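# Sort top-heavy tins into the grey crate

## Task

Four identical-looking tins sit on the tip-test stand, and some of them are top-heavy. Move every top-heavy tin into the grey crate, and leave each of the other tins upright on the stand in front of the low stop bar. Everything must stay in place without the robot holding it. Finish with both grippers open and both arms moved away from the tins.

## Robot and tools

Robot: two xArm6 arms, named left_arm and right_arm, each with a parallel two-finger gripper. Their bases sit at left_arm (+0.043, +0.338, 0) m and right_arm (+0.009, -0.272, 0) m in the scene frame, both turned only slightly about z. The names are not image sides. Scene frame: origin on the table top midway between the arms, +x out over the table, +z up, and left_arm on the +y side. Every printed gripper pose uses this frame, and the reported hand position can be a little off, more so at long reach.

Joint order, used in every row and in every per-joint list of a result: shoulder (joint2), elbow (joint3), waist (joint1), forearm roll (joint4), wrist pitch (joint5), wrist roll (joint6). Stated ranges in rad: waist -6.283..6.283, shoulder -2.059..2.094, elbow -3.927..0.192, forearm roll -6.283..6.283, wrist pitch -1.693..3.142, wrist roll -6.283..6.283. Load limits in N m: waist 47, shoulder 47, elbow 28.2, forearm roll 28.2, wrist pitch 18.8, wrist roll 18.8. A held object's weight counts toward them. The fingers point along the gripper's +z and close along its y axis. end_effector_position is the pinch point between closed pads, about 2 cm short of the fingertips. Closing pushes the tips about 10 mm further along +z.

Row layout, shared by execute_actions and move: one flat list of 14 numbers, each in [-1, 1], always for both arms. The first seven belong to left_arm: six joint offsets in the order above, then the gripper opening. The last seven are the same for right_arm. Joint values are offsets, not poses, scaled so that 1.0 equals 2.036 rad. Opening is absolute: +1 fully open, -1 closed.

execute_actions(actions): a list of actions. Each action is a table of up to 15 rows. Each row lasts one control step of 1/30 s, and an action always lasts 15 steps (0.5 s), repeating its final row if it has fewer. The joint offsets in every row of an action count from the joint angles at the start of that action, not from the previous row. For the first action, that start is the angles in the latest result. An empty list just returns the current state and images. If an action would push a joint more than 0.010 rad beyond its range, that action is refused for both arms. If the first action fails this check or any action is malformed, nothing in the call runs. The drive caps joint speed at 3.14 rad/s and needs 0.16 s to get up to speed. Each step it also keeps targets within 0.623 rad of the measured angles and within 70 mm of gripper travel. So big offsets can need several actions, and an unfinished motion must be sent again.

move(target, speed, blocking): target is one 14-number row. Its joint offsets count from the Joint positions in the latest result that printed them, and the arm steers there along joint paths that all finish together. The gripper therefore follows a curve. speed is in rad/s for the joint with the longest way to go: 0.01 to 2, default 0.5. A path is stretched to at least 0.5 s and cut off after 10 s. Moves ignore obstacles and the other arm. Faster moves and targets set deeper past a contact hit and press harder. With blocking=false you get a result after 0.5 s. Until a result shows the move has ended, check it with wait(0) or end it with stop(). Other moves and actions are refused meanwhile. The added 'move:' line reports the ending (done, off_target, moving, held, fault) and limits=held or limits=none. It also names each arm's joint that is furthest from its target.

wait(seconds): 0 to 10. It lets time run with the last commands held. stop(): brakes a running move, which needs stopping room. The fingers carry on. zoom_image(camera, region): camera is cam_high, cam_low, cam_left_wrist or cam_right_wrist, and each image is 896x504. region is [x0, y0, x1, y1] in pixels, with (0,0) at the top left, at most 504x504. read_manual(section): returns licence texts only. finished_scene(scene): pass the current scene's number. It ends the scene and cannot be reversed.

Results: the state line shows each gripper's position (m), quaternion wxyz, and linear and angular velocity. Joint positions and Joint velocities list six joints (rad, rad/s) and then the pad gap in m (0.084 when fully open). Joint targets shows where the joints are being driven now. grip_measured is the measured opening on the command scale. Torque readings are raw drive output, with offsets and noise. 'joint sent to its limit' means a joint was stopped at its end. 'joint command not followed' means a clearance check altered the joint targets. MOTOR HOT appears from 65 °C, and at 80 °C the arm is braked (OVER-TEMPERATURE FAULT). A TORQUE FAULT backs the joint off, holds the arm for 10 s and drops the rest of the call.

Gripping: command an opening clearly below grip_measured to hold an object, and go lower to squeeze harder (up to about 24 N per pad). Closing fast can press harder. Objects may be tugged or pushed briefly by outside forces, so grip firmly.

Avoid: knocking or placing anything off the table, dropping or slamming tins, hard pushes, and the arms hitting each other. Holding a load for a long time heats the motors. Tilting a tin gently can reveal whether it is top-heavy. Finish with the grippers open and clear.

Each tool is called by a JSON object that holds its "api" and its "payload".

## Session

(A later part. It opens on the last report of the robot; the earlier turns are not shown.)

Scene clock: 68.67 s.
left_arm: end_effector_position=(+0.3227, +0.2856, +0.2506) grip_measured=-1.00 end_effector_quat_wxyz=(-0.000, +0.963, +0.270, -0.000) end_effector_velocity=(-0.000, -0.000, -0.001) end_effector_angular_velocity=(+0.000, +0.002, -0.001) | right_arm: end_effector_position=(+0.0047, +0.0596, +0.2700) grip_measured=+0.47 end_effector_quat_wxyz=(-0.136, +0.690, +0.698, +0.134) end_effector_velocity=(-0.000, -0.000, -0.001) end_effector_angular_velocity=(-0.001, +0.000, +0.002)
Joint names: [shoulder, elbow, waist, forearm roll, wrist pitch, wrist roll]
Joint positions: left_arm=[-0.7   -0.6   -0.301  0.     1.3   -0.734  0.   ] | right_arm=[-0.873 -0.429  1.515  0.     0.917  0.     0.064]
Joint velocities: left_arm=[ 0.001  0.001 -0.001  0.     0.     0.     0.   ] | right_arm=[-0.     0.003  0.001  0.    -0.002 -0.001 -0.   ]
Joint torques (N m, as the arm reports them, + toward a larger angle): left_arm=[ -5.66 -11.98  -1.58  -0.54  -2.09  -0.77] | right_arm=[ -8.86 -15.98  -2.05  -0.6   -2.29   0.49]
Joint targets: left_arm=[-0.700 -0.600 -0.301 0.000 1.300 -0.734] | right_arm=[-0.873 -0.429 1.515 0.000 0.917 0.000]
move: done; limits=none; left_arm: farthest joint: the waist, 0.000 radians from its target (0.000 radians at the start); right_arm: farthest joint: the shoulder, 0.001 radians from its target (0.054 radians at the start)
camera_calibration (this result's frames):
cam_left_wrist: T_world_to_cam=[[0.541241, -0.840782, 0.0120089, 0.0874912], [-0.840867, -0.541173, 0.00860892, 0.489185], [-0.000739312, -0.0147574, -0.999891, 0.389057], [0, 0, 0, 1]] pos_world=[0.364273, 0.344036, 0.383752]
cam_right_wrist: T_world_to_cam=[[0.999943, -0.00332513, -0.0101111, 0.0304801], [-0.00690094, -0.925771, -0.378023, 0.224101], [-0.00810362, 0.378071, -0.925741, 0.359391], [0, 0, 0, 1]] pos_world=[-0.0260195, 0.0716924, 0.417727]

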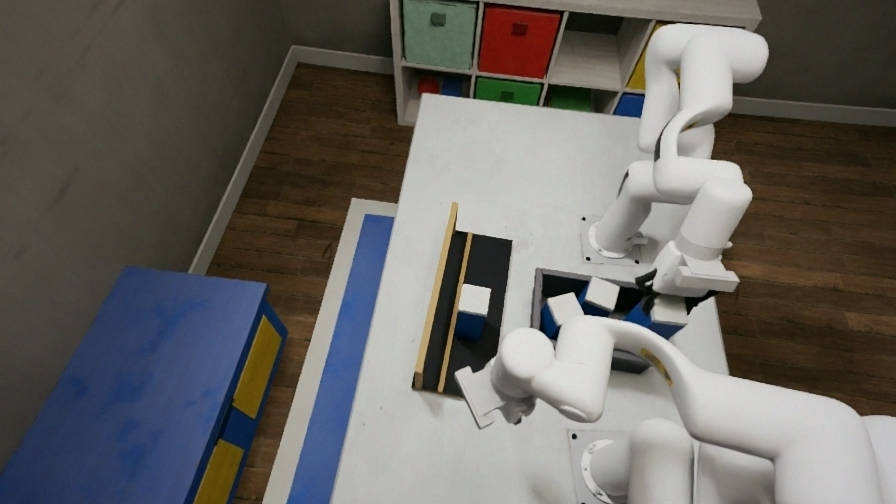

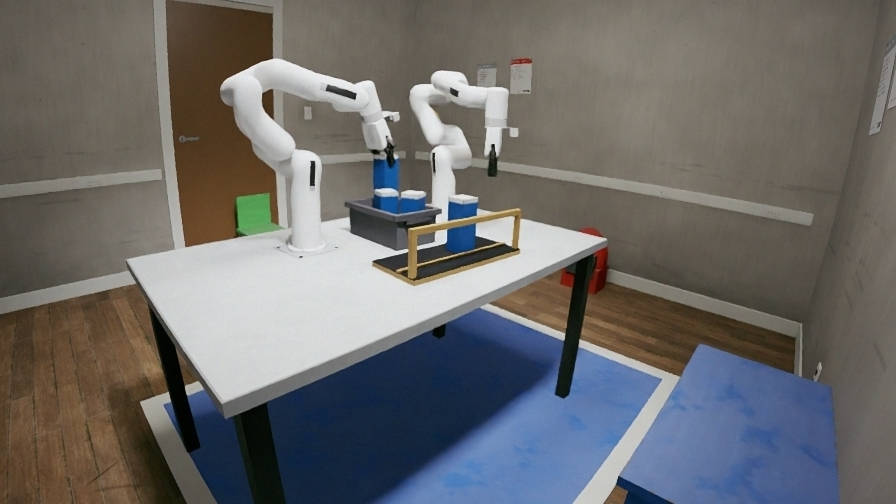

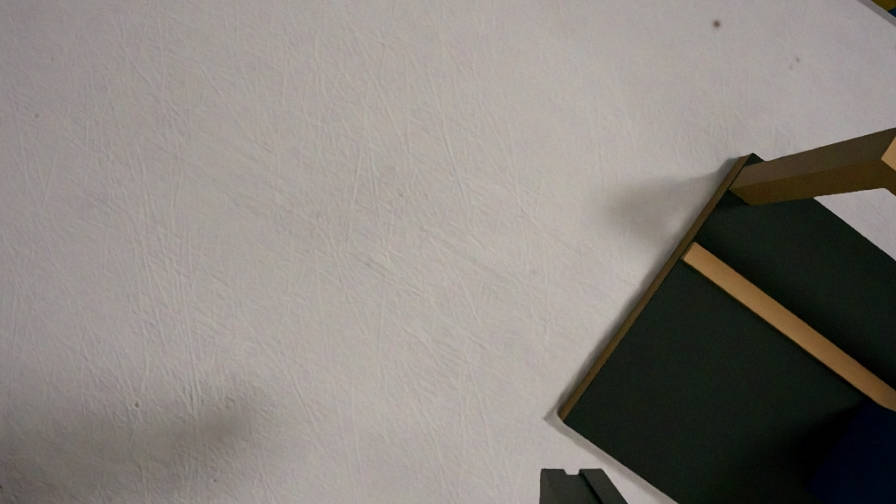

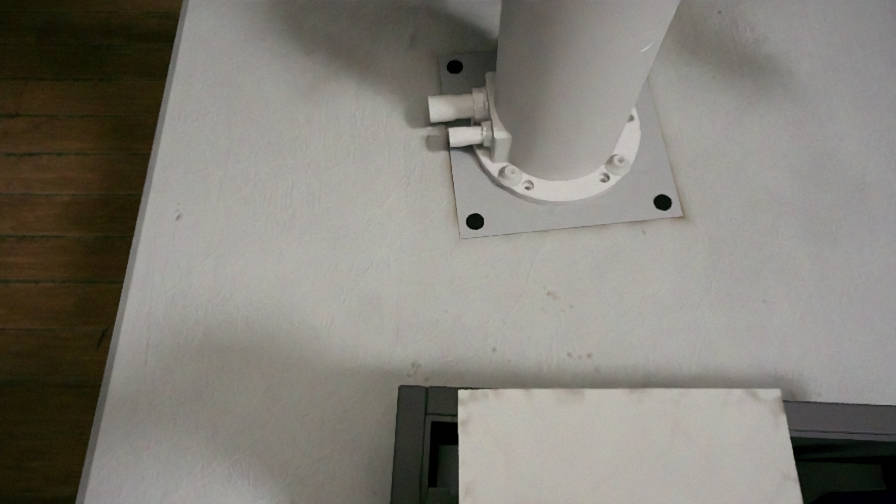

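{"api": "move", "payload": {"target": [0,0,0,0,0,0,-1, 0.0730,0.1272,-0.0074,0,-0.2002,0,-0.2], "speed": 0.4}}

{"api": "move", "payload": {"target": [0,0,0,0,0,0,-1, 0,0,0,0,0,0,0.75]}}

{"api": "move", "payload": {"target": [0,0,0,0,0,0,-1, -0.0730,-0.1272,0,0,0.2002,0,0.75], "speed": 0.5}}

Scene clock: 70.83 s.
left_arm: end_effector_position=(+0.3227, +0.2856, +0.2506) grip_measured=-1.00 end_effector_quat_wxyz=(-0.000, +0.963, +0.270, -0.000) end_effector_velocity=(+0.000, -0.000, +0.000) end_effector_angular_velocity=(-0.001, -0.001, +0.001) | right_arm: end_effector_position=(+0.0097, +0.0598, +0.1574) grip_measured=+0.47 end_effector_quat_wxyz=(-0.135, +0.695, +0.693, +0.136) end_effector_velocity=(+0.001, -0.000, -0.000) end_effector_angular_velocity=(-0.000, +0.001, -0.003)
Joint names: [shoulder, elbow, waist, forearm roll, wrist pitch, wrist roll]
Joint positions: left_arm=[-0.7   -0.6   -0.301  0.     1.3   -0.734  0.   ] | right_arm=[-0.725 -0.171  1.5    0.     0.51   0.     0.064]
Joint velocities: left_arm=[ 0.    -0.001  0.001 -0.001 -0.    -0.     0.   ] | right_arm=[ 0.001  0.001 -0.002  0.    -0.002  0.001  0.   ]
Joint torques (N m, as the arm reports them, + toward a larger angle): left_arm=[ -5.88 -12.17  -1.81  -0.71  -2.16  -0.88] | right_arm=[-10.43 -14.7   -2.09  -0.47  -2.24   0.48]
Joint targets: left_arm=[-0.700 -0.600 -0.301 0.000 1.300 -0.734] | right_arm=[-0.725 -0.170 1.500 0.000 0.510 0.000]
move: done; limits=none; left_arm: farthest joint: the waist, 0.000 radians from its target (0.000 radians at the start); right_arm: farthest joint: the shoulder, 0.001 radians from its target (0.149 radians at the start)
camera_calibration (this result's frames):
cam_left_wrist: T_world_to_cam=[[0.541241, -0.840782, 0.0120091, 0.0874911], [-0.840867, -0.541173, 0.00860898, 0.489185], [-0.00073929, -0.0147576, -0.999891, 0.389057], [0, 0, 0, 1]] pos_world=[0.364273, 0.344036, 0.383752]
cam_right_wrist: T_world_to_cam=[[0.999779, -0.0184608, -0.010082, 0.0252243], [-0.020904, -0.925314, -0.378625, 0.181956], [-0.00233926, 0.378752, -0.925495, 0.254904], [0, 0, 0, 1]] pos_world=[-0.0208188, 0.0722862, 0.30506]

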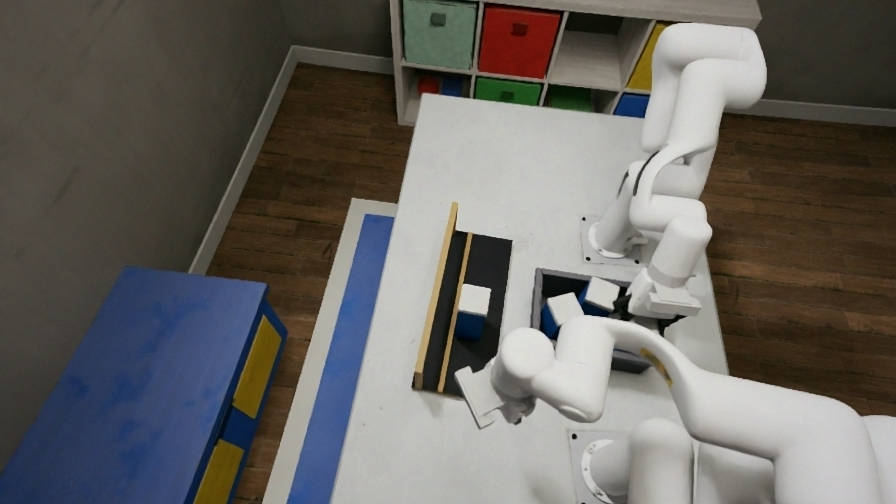

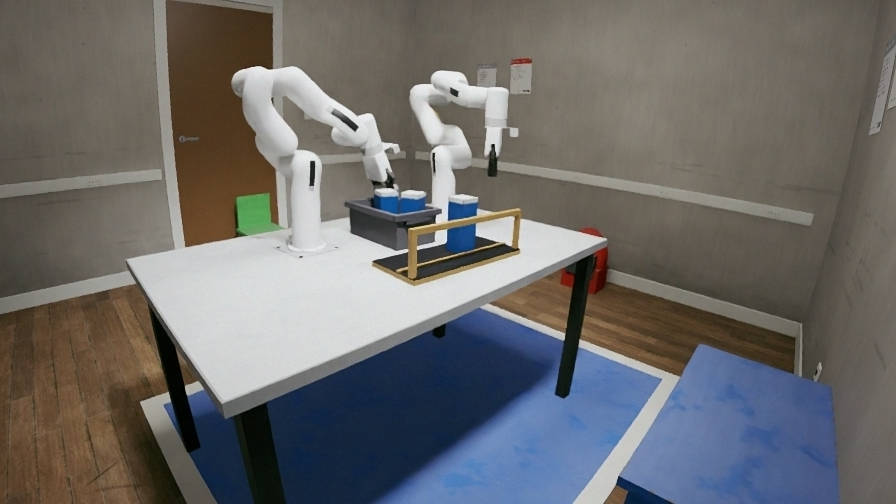

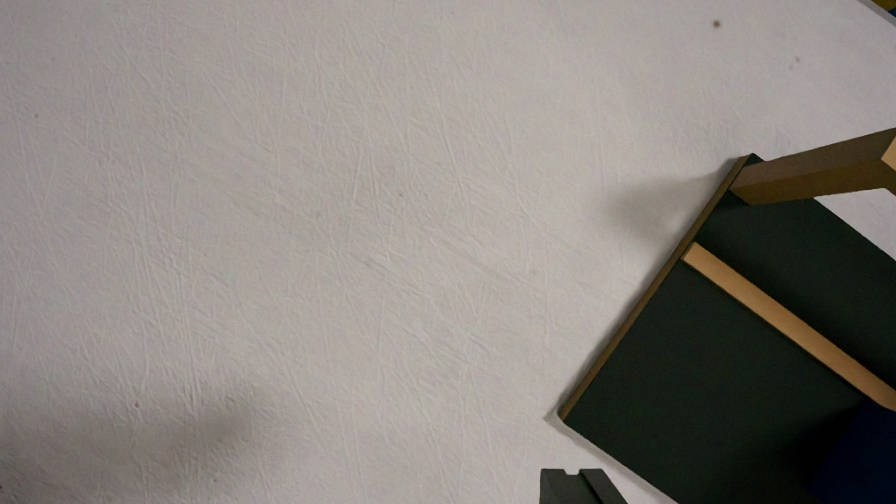

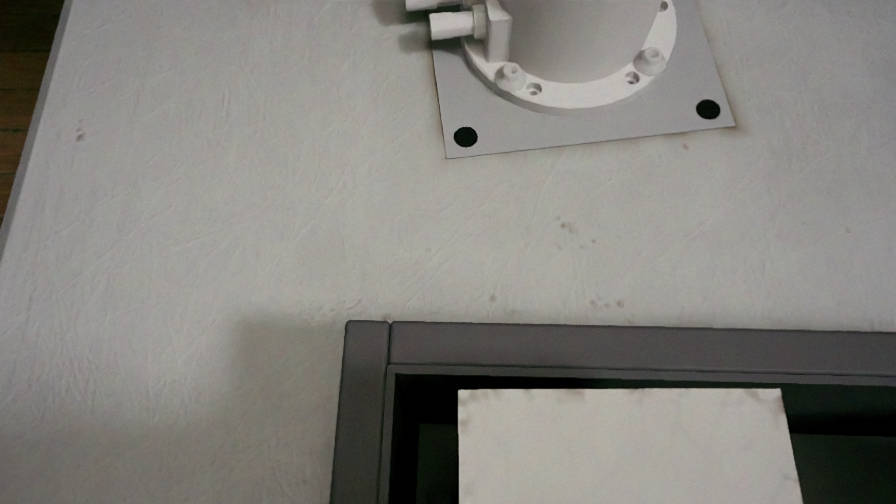

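Scene clock: 71.33 s.
left_arm: end_effector_position=(+0.3227, +0.2856, +0.2506) grip_measured=-1.00 end_effector_quat_wxyz=(-0.000, +0.963, +0.270, -0.000) end_effector_velocity=(+0.000, +0.000, +0.000) end_effector_angular_velocity=(+0.000, -0.001, -0.000) | right_arm: end_effector_position=(+0.0097, +0.0598, +0.1575) grip_measured=+0.75 end_effector_quat_wxyz=(-0.135, +0.695, +0.693, +0.136) end_effector_velocity=(+0.000, -0.001, -0.001) end_effector_angular_velocity=(-0.003, +0.000, -0.001)
Joint names: [shoulder, elbow, waist, forearm roll, wrist pitch, wrist roll]
Joint positions: left_arm=[-0.7   -0.6   -0.301  0.     1.3   -0.734  0.   ] | right_arm=[-0.725 -0.171  1.5    0.     0.51   0.     0.075]
Joint velocities: left_arm=[-0.    -0.     0.     0.001 -0.001 -0.     0.   ] | right_arm=[ 0.002  0.001 -0.     0.     0.     0.001  0.   ]
Joint torques (N m, as the arm reports them, + toward a larger angle): left_arm=[ -6.02 -12.22  -1.65  -0.6   -1.96  -0.82] | right_arm=[ -9.19 -13.7   -2.1   -0.53  -1.85   0.38]
Joint targets: left_arm=[-0.700 -0.600 -0.301 0.000 1.300 -0.734] | right_arm=[-0.725 -0.171 1.500 0.000 0.510 0.000]
move: done; limits=none; left_arm: farthest joint: the waist, 0.000 radians from its target (0.000 radians at the start); right_arm: farthest joint: the waist, 0.000 radians from its target (0.000 radians at the start)
camera_calibration (this result's frames):
cam_left_wrist: T_world_to_cam=[[0.541241, -0.840782, 0.0120091, 0.0874911], [-0.840867, -0.541173, 0.00860892, 0.489185], [-0.000739199, -0.0147576, -0.999891, 0.389057], [0, 0, 0, 1]] pos_world=[0.364273, 0.344036, 0.383752]
cam_right_wrist: T_world_to_cam=[[0.999779, -0.018457, -0.0100854, 0.0252266], [-0.0209024, -0.925213, -0.378872, 0.182085], [-0.00233827, 0.378999, -0.925394, 0.254937], [0, 0, 0, 1]] pos_world=[-0.0208188, 0.0723123, 0.305159]

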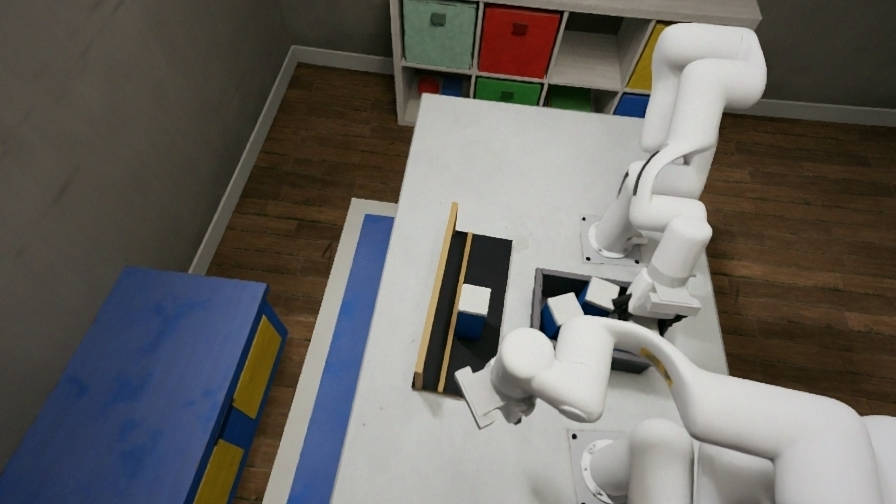

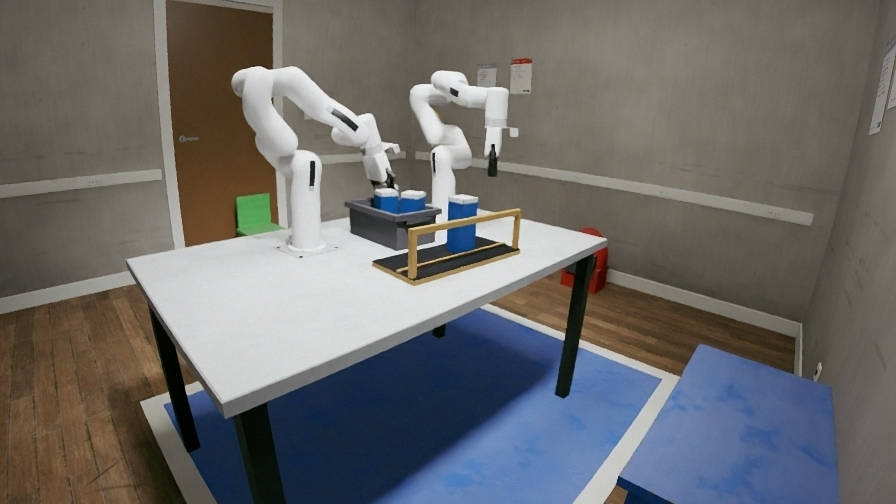

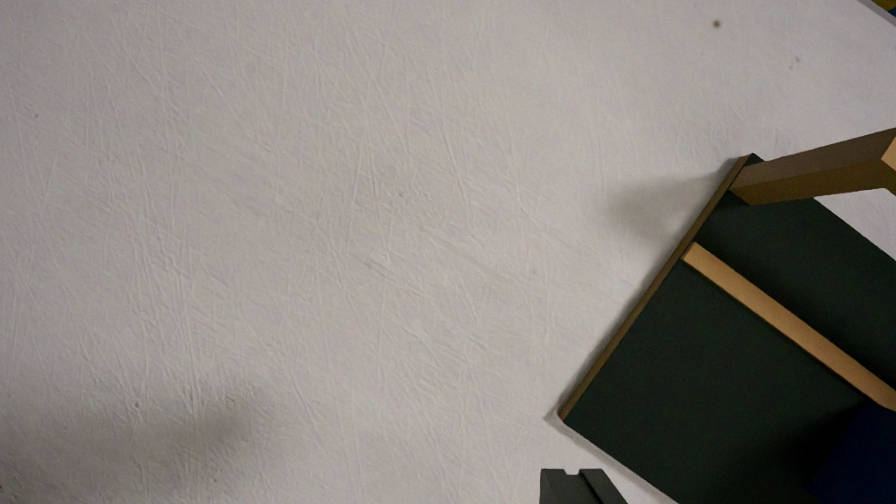

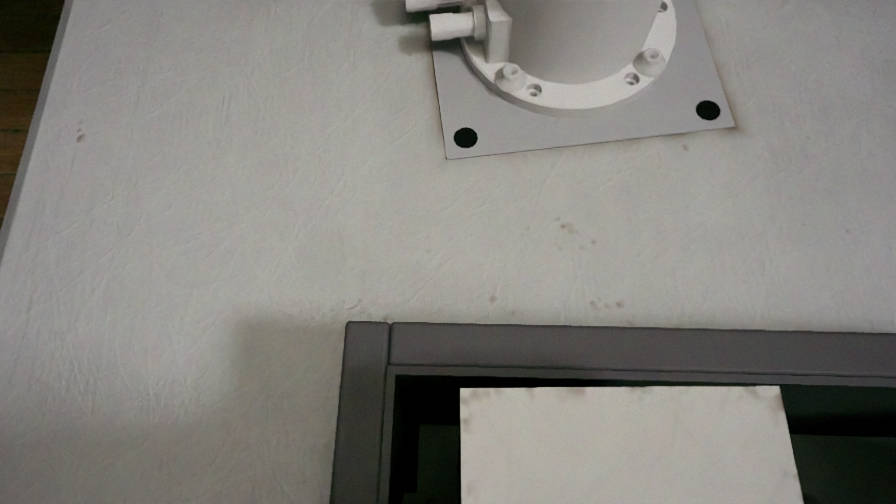

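Scene clock: 72.77 s.
left_arm: end_effector_position=(+0.3227, +0.2856, +0.2506) grip_measured=-1.00 end_effector_quat_wxyz=(-0.000, +0.963, +0.270, -0.000) end_effector_velocity=(+0.001, -0.000, +0.001) end_effector_angular_velocity=(+0.000, -0.002, -0.001) | right_arm: end_effector_position=(+0.0097, +0.0597, +0.2702) grip_measured=+0.75 end_effector_quat_wxyz=(-0.135, +0.695, +0.693, +0.135) end_effector_velocity=(-0.000, +0.000, +0.002) end_effector_angular_velocity=(+0.003, +0.001, -0.001)
Joint names: [shoulder, elbow, waist, forearm roll, wrist pitch, wrist roll]
Joint positions: left_arm=[-0.7   -0.6   -0.301  0.     1.3   -0.734  0.   ] | right_arm=[-0.873 -0.429  1.5    0.     0.917  0.     0.075]
Joint velocities: left_arm=[ 0.    -0.002 -0.     0.001 -0.    -0.     0.   ] | right_arm=[-0.001 -0.004  0.001  0.001  0.002  0.001 -0.   ]
Joint torques (N m, as the arm reports them, + toward a larger angle): left_arm=[ -5.81 -12.37  -1.68  -0.47  -2.03  -0.76] | right_arm=[ -7.36 -14.64  -2.17  -0.6   -1.84   0.38]
Joint targets: left_arm=[-0.700 -0.600 -0.301 0.000 1.300 -0.734] | right_arm=[-0.874 -0.430 1.500 0.000 0.917 0.000]
move: done; limits=none; left_arm: farthest joint: the waist, 0.000 radians from its target (0.000 radians at the start); right_arm: farthest joint: the elbow, 0.001 radians from its target (0.259 radians at the start)
camera_calibration (this result's frames):
cam_left_wrist: T_world_to_cam=[[0.541241, -0.840782, 0.0120091, 0.0874912], [-0.840867, -0.541173, 0.00860907, 0.489185], [-0.000739352, -0.0147576, -0.999891, 0.389057], [0, 0, 0, 1]] pos_world=[0.364273, 0.344036, 0.383752]
cam_right_wrist: T_world_to_cam=[[0.99978, -0.0183723, -0.0101268, 0.0263917], [-0.0208386, -0.925383, -0.378459, 0.22453], [-0.00241803, 0.378587, -0.925563, 0.359414], [0, 0, 0, 1]] pos_world=[-0.0208379, 0.072192, 0.417903]

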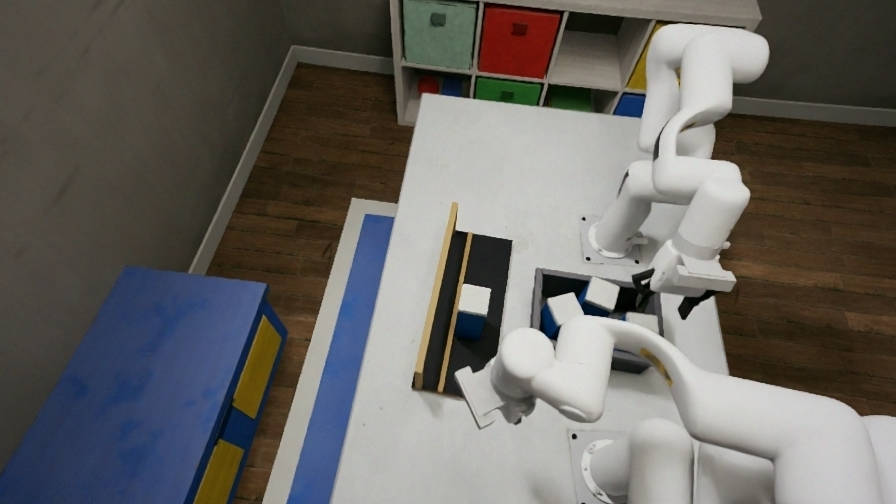

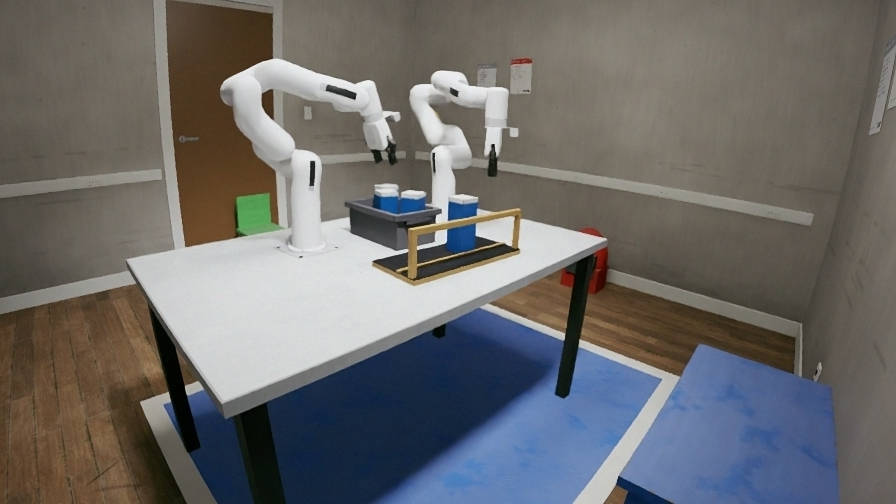

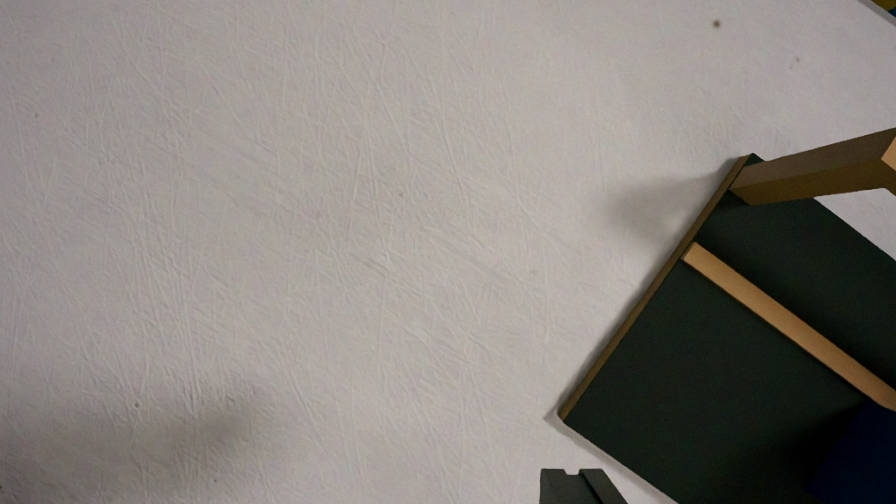

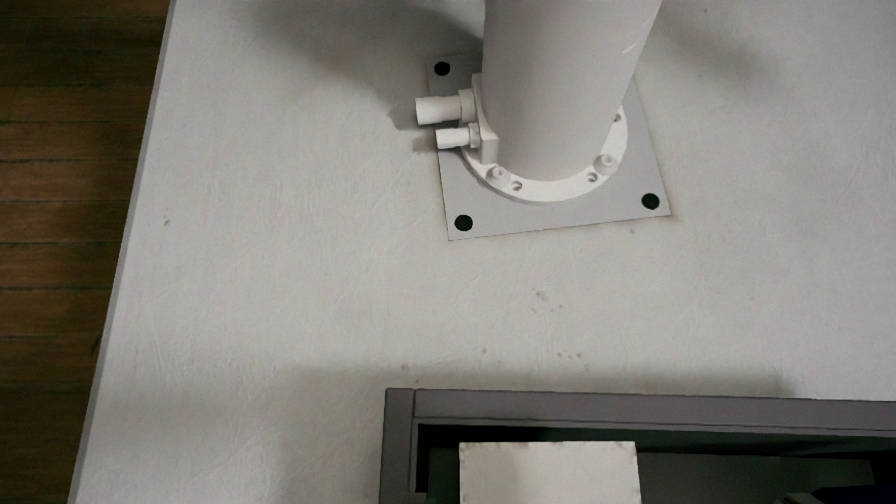

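Swing the right arm clear of the crate, then finish.

{"api": "move", "payload": {"target": [0,0,0,0,0,0,-1, 0,-0.05,0.3,0,0.05,0,0.75], "speed": 0.8}}

{"api": "finished_scene", "payload": {"scene": 2}}

Scene clock: 74.53 s.
left_arm: end_effector_position=(+0.3227, +0.2856, +0.2506) grip_measured=-1.00 end_effector_quat_wxyz=(-0.000, +0.963, +0.270, -0.000) end_effector_velocity=(-0.000, -0.000, -0.000) end_effector_angular_velocity=(+0.000, +0.000, -0.000) | right_arm: end_effector_position=(-0.1806, +0.0000, +0.3059) grip_measured=+0.75 end_effector_quat_wxyz=(-0.170, +0.455, +0.870, +0.089) end_effector_velocity=(-0.001, -0.000, +0.001) end_effector_angular_velocity=(+0.002, +0.001, +0.004)
Joint names: [shoulder, elbow, waist, forearm roll, wrist pitch, wrist roll]
Joint positions: left_arm=[-0.7   -0.6   -0.301  0.     1.3   -0.734  0.   ] | right_arm=[-0.873 -0.531  2.11   0.     1.019  0.     0.075]
Joint velocities: left_arm=[ 0.  0. -0.  0. -0. -0.  0.] | right_arm=[-0.    -0.001  0.004 -0.    -0.    -0.     0.   ]
Joint torques (N m, as the arm reports them, + toward a larger angle): left_arm=[ -5.95 -12.35  -1.65  -0.53  -2.08  -0.84] | right_arm=[ -7.45 -14.54  -2.14  -0.53  -1.83   0.46]
Joint targets: left_arm=[-0.700 -0.600 -0.301 0.000 1.300 -0.734] | right_arm=[-0.873 -0.531 2.110 0.000 1.019 0.000]
move: done; limits=none; left_arm: farthest joint: the waist, 0.000 radians from its target (0.000 radians at the start); right_arm: farthest joint: the waist, 0.001 radians from its target (0.611 radians at the start)
camera_calibration (this result's frames):
cam_left_wrist: T_world_to_cam=[[0.541241, -0.840782, 0.012009, 0.0874913], [-0.840867, -0.541173, 0.00860897, 0.489185], [-0.000739345, -0.0147575, -0.999891, 0.389057], [0, 0, 0, 1]] pos_world=[0.364273, 0.344036, 0.383752]
cam_right_wrist: T_world_to_cam=[[0.829902, 0.557818, -0.0101185, 0.1852], [0.513191, -0.77037, -0.378371, 0.275297], [-0.218857, 0.308818, -0.925599, 0.37547], [0, 0, 0, 1]] pos_world=[-0.212803, -0.0071792, 0.453573]

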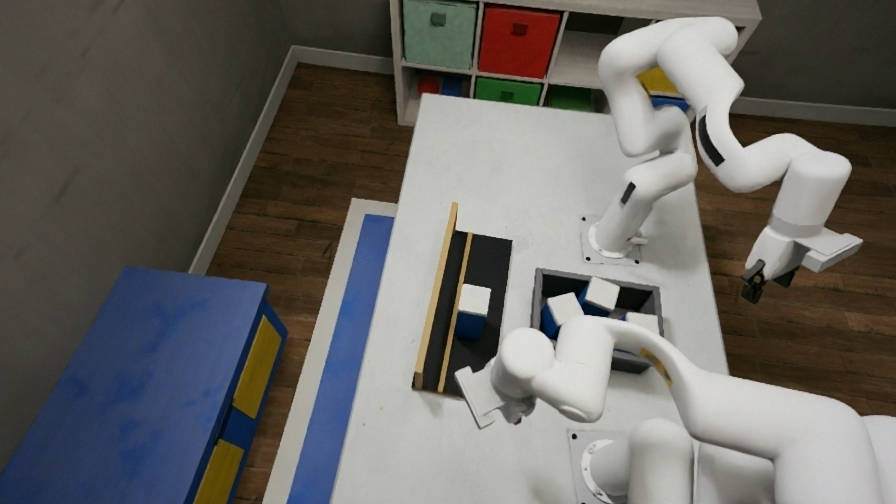

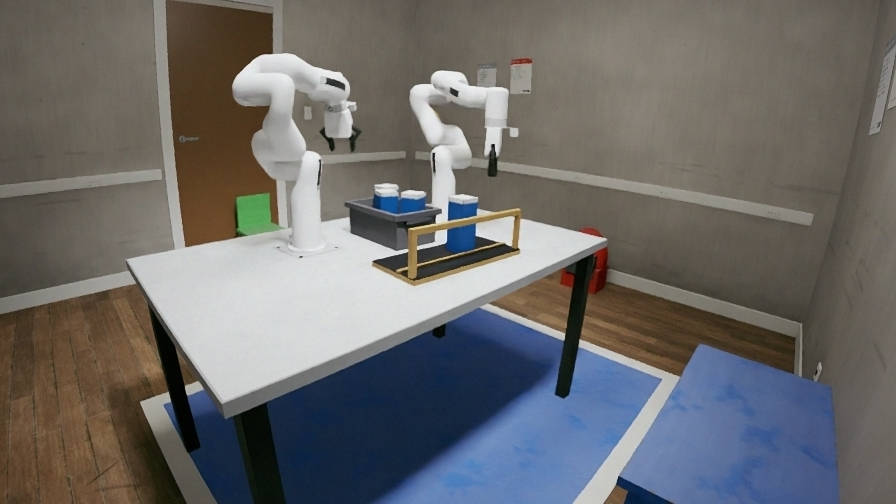

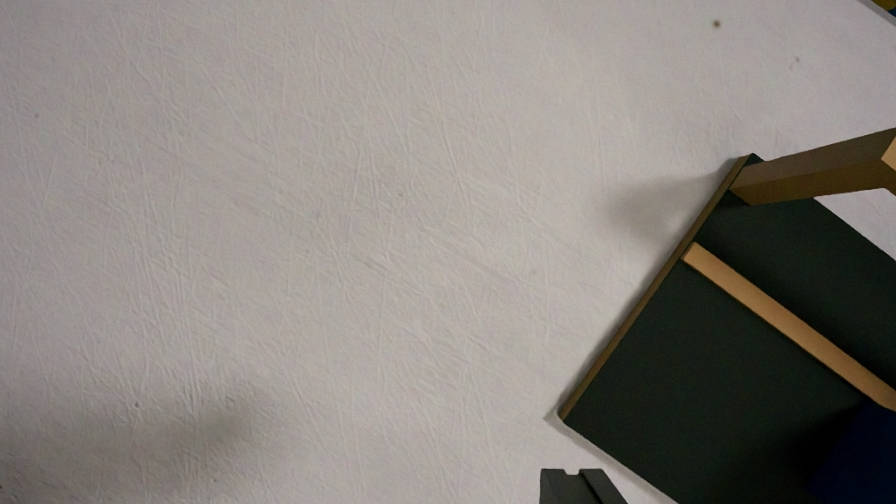

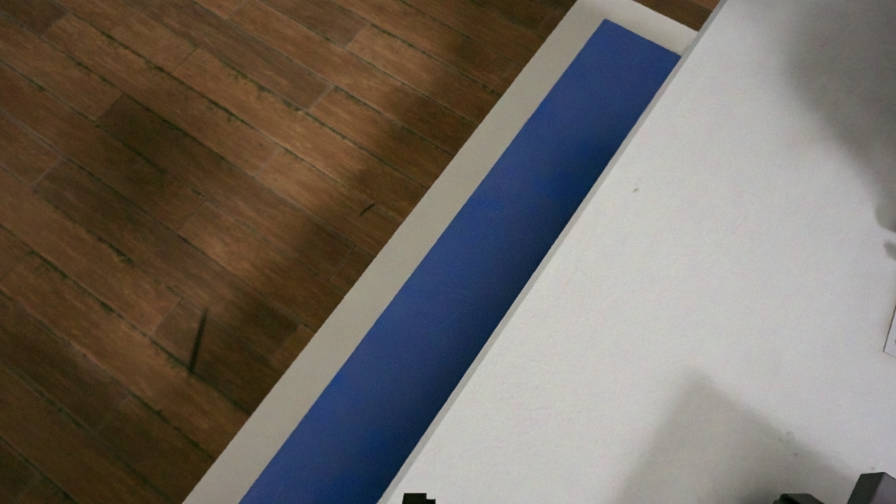

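The scene is finished: the task was done.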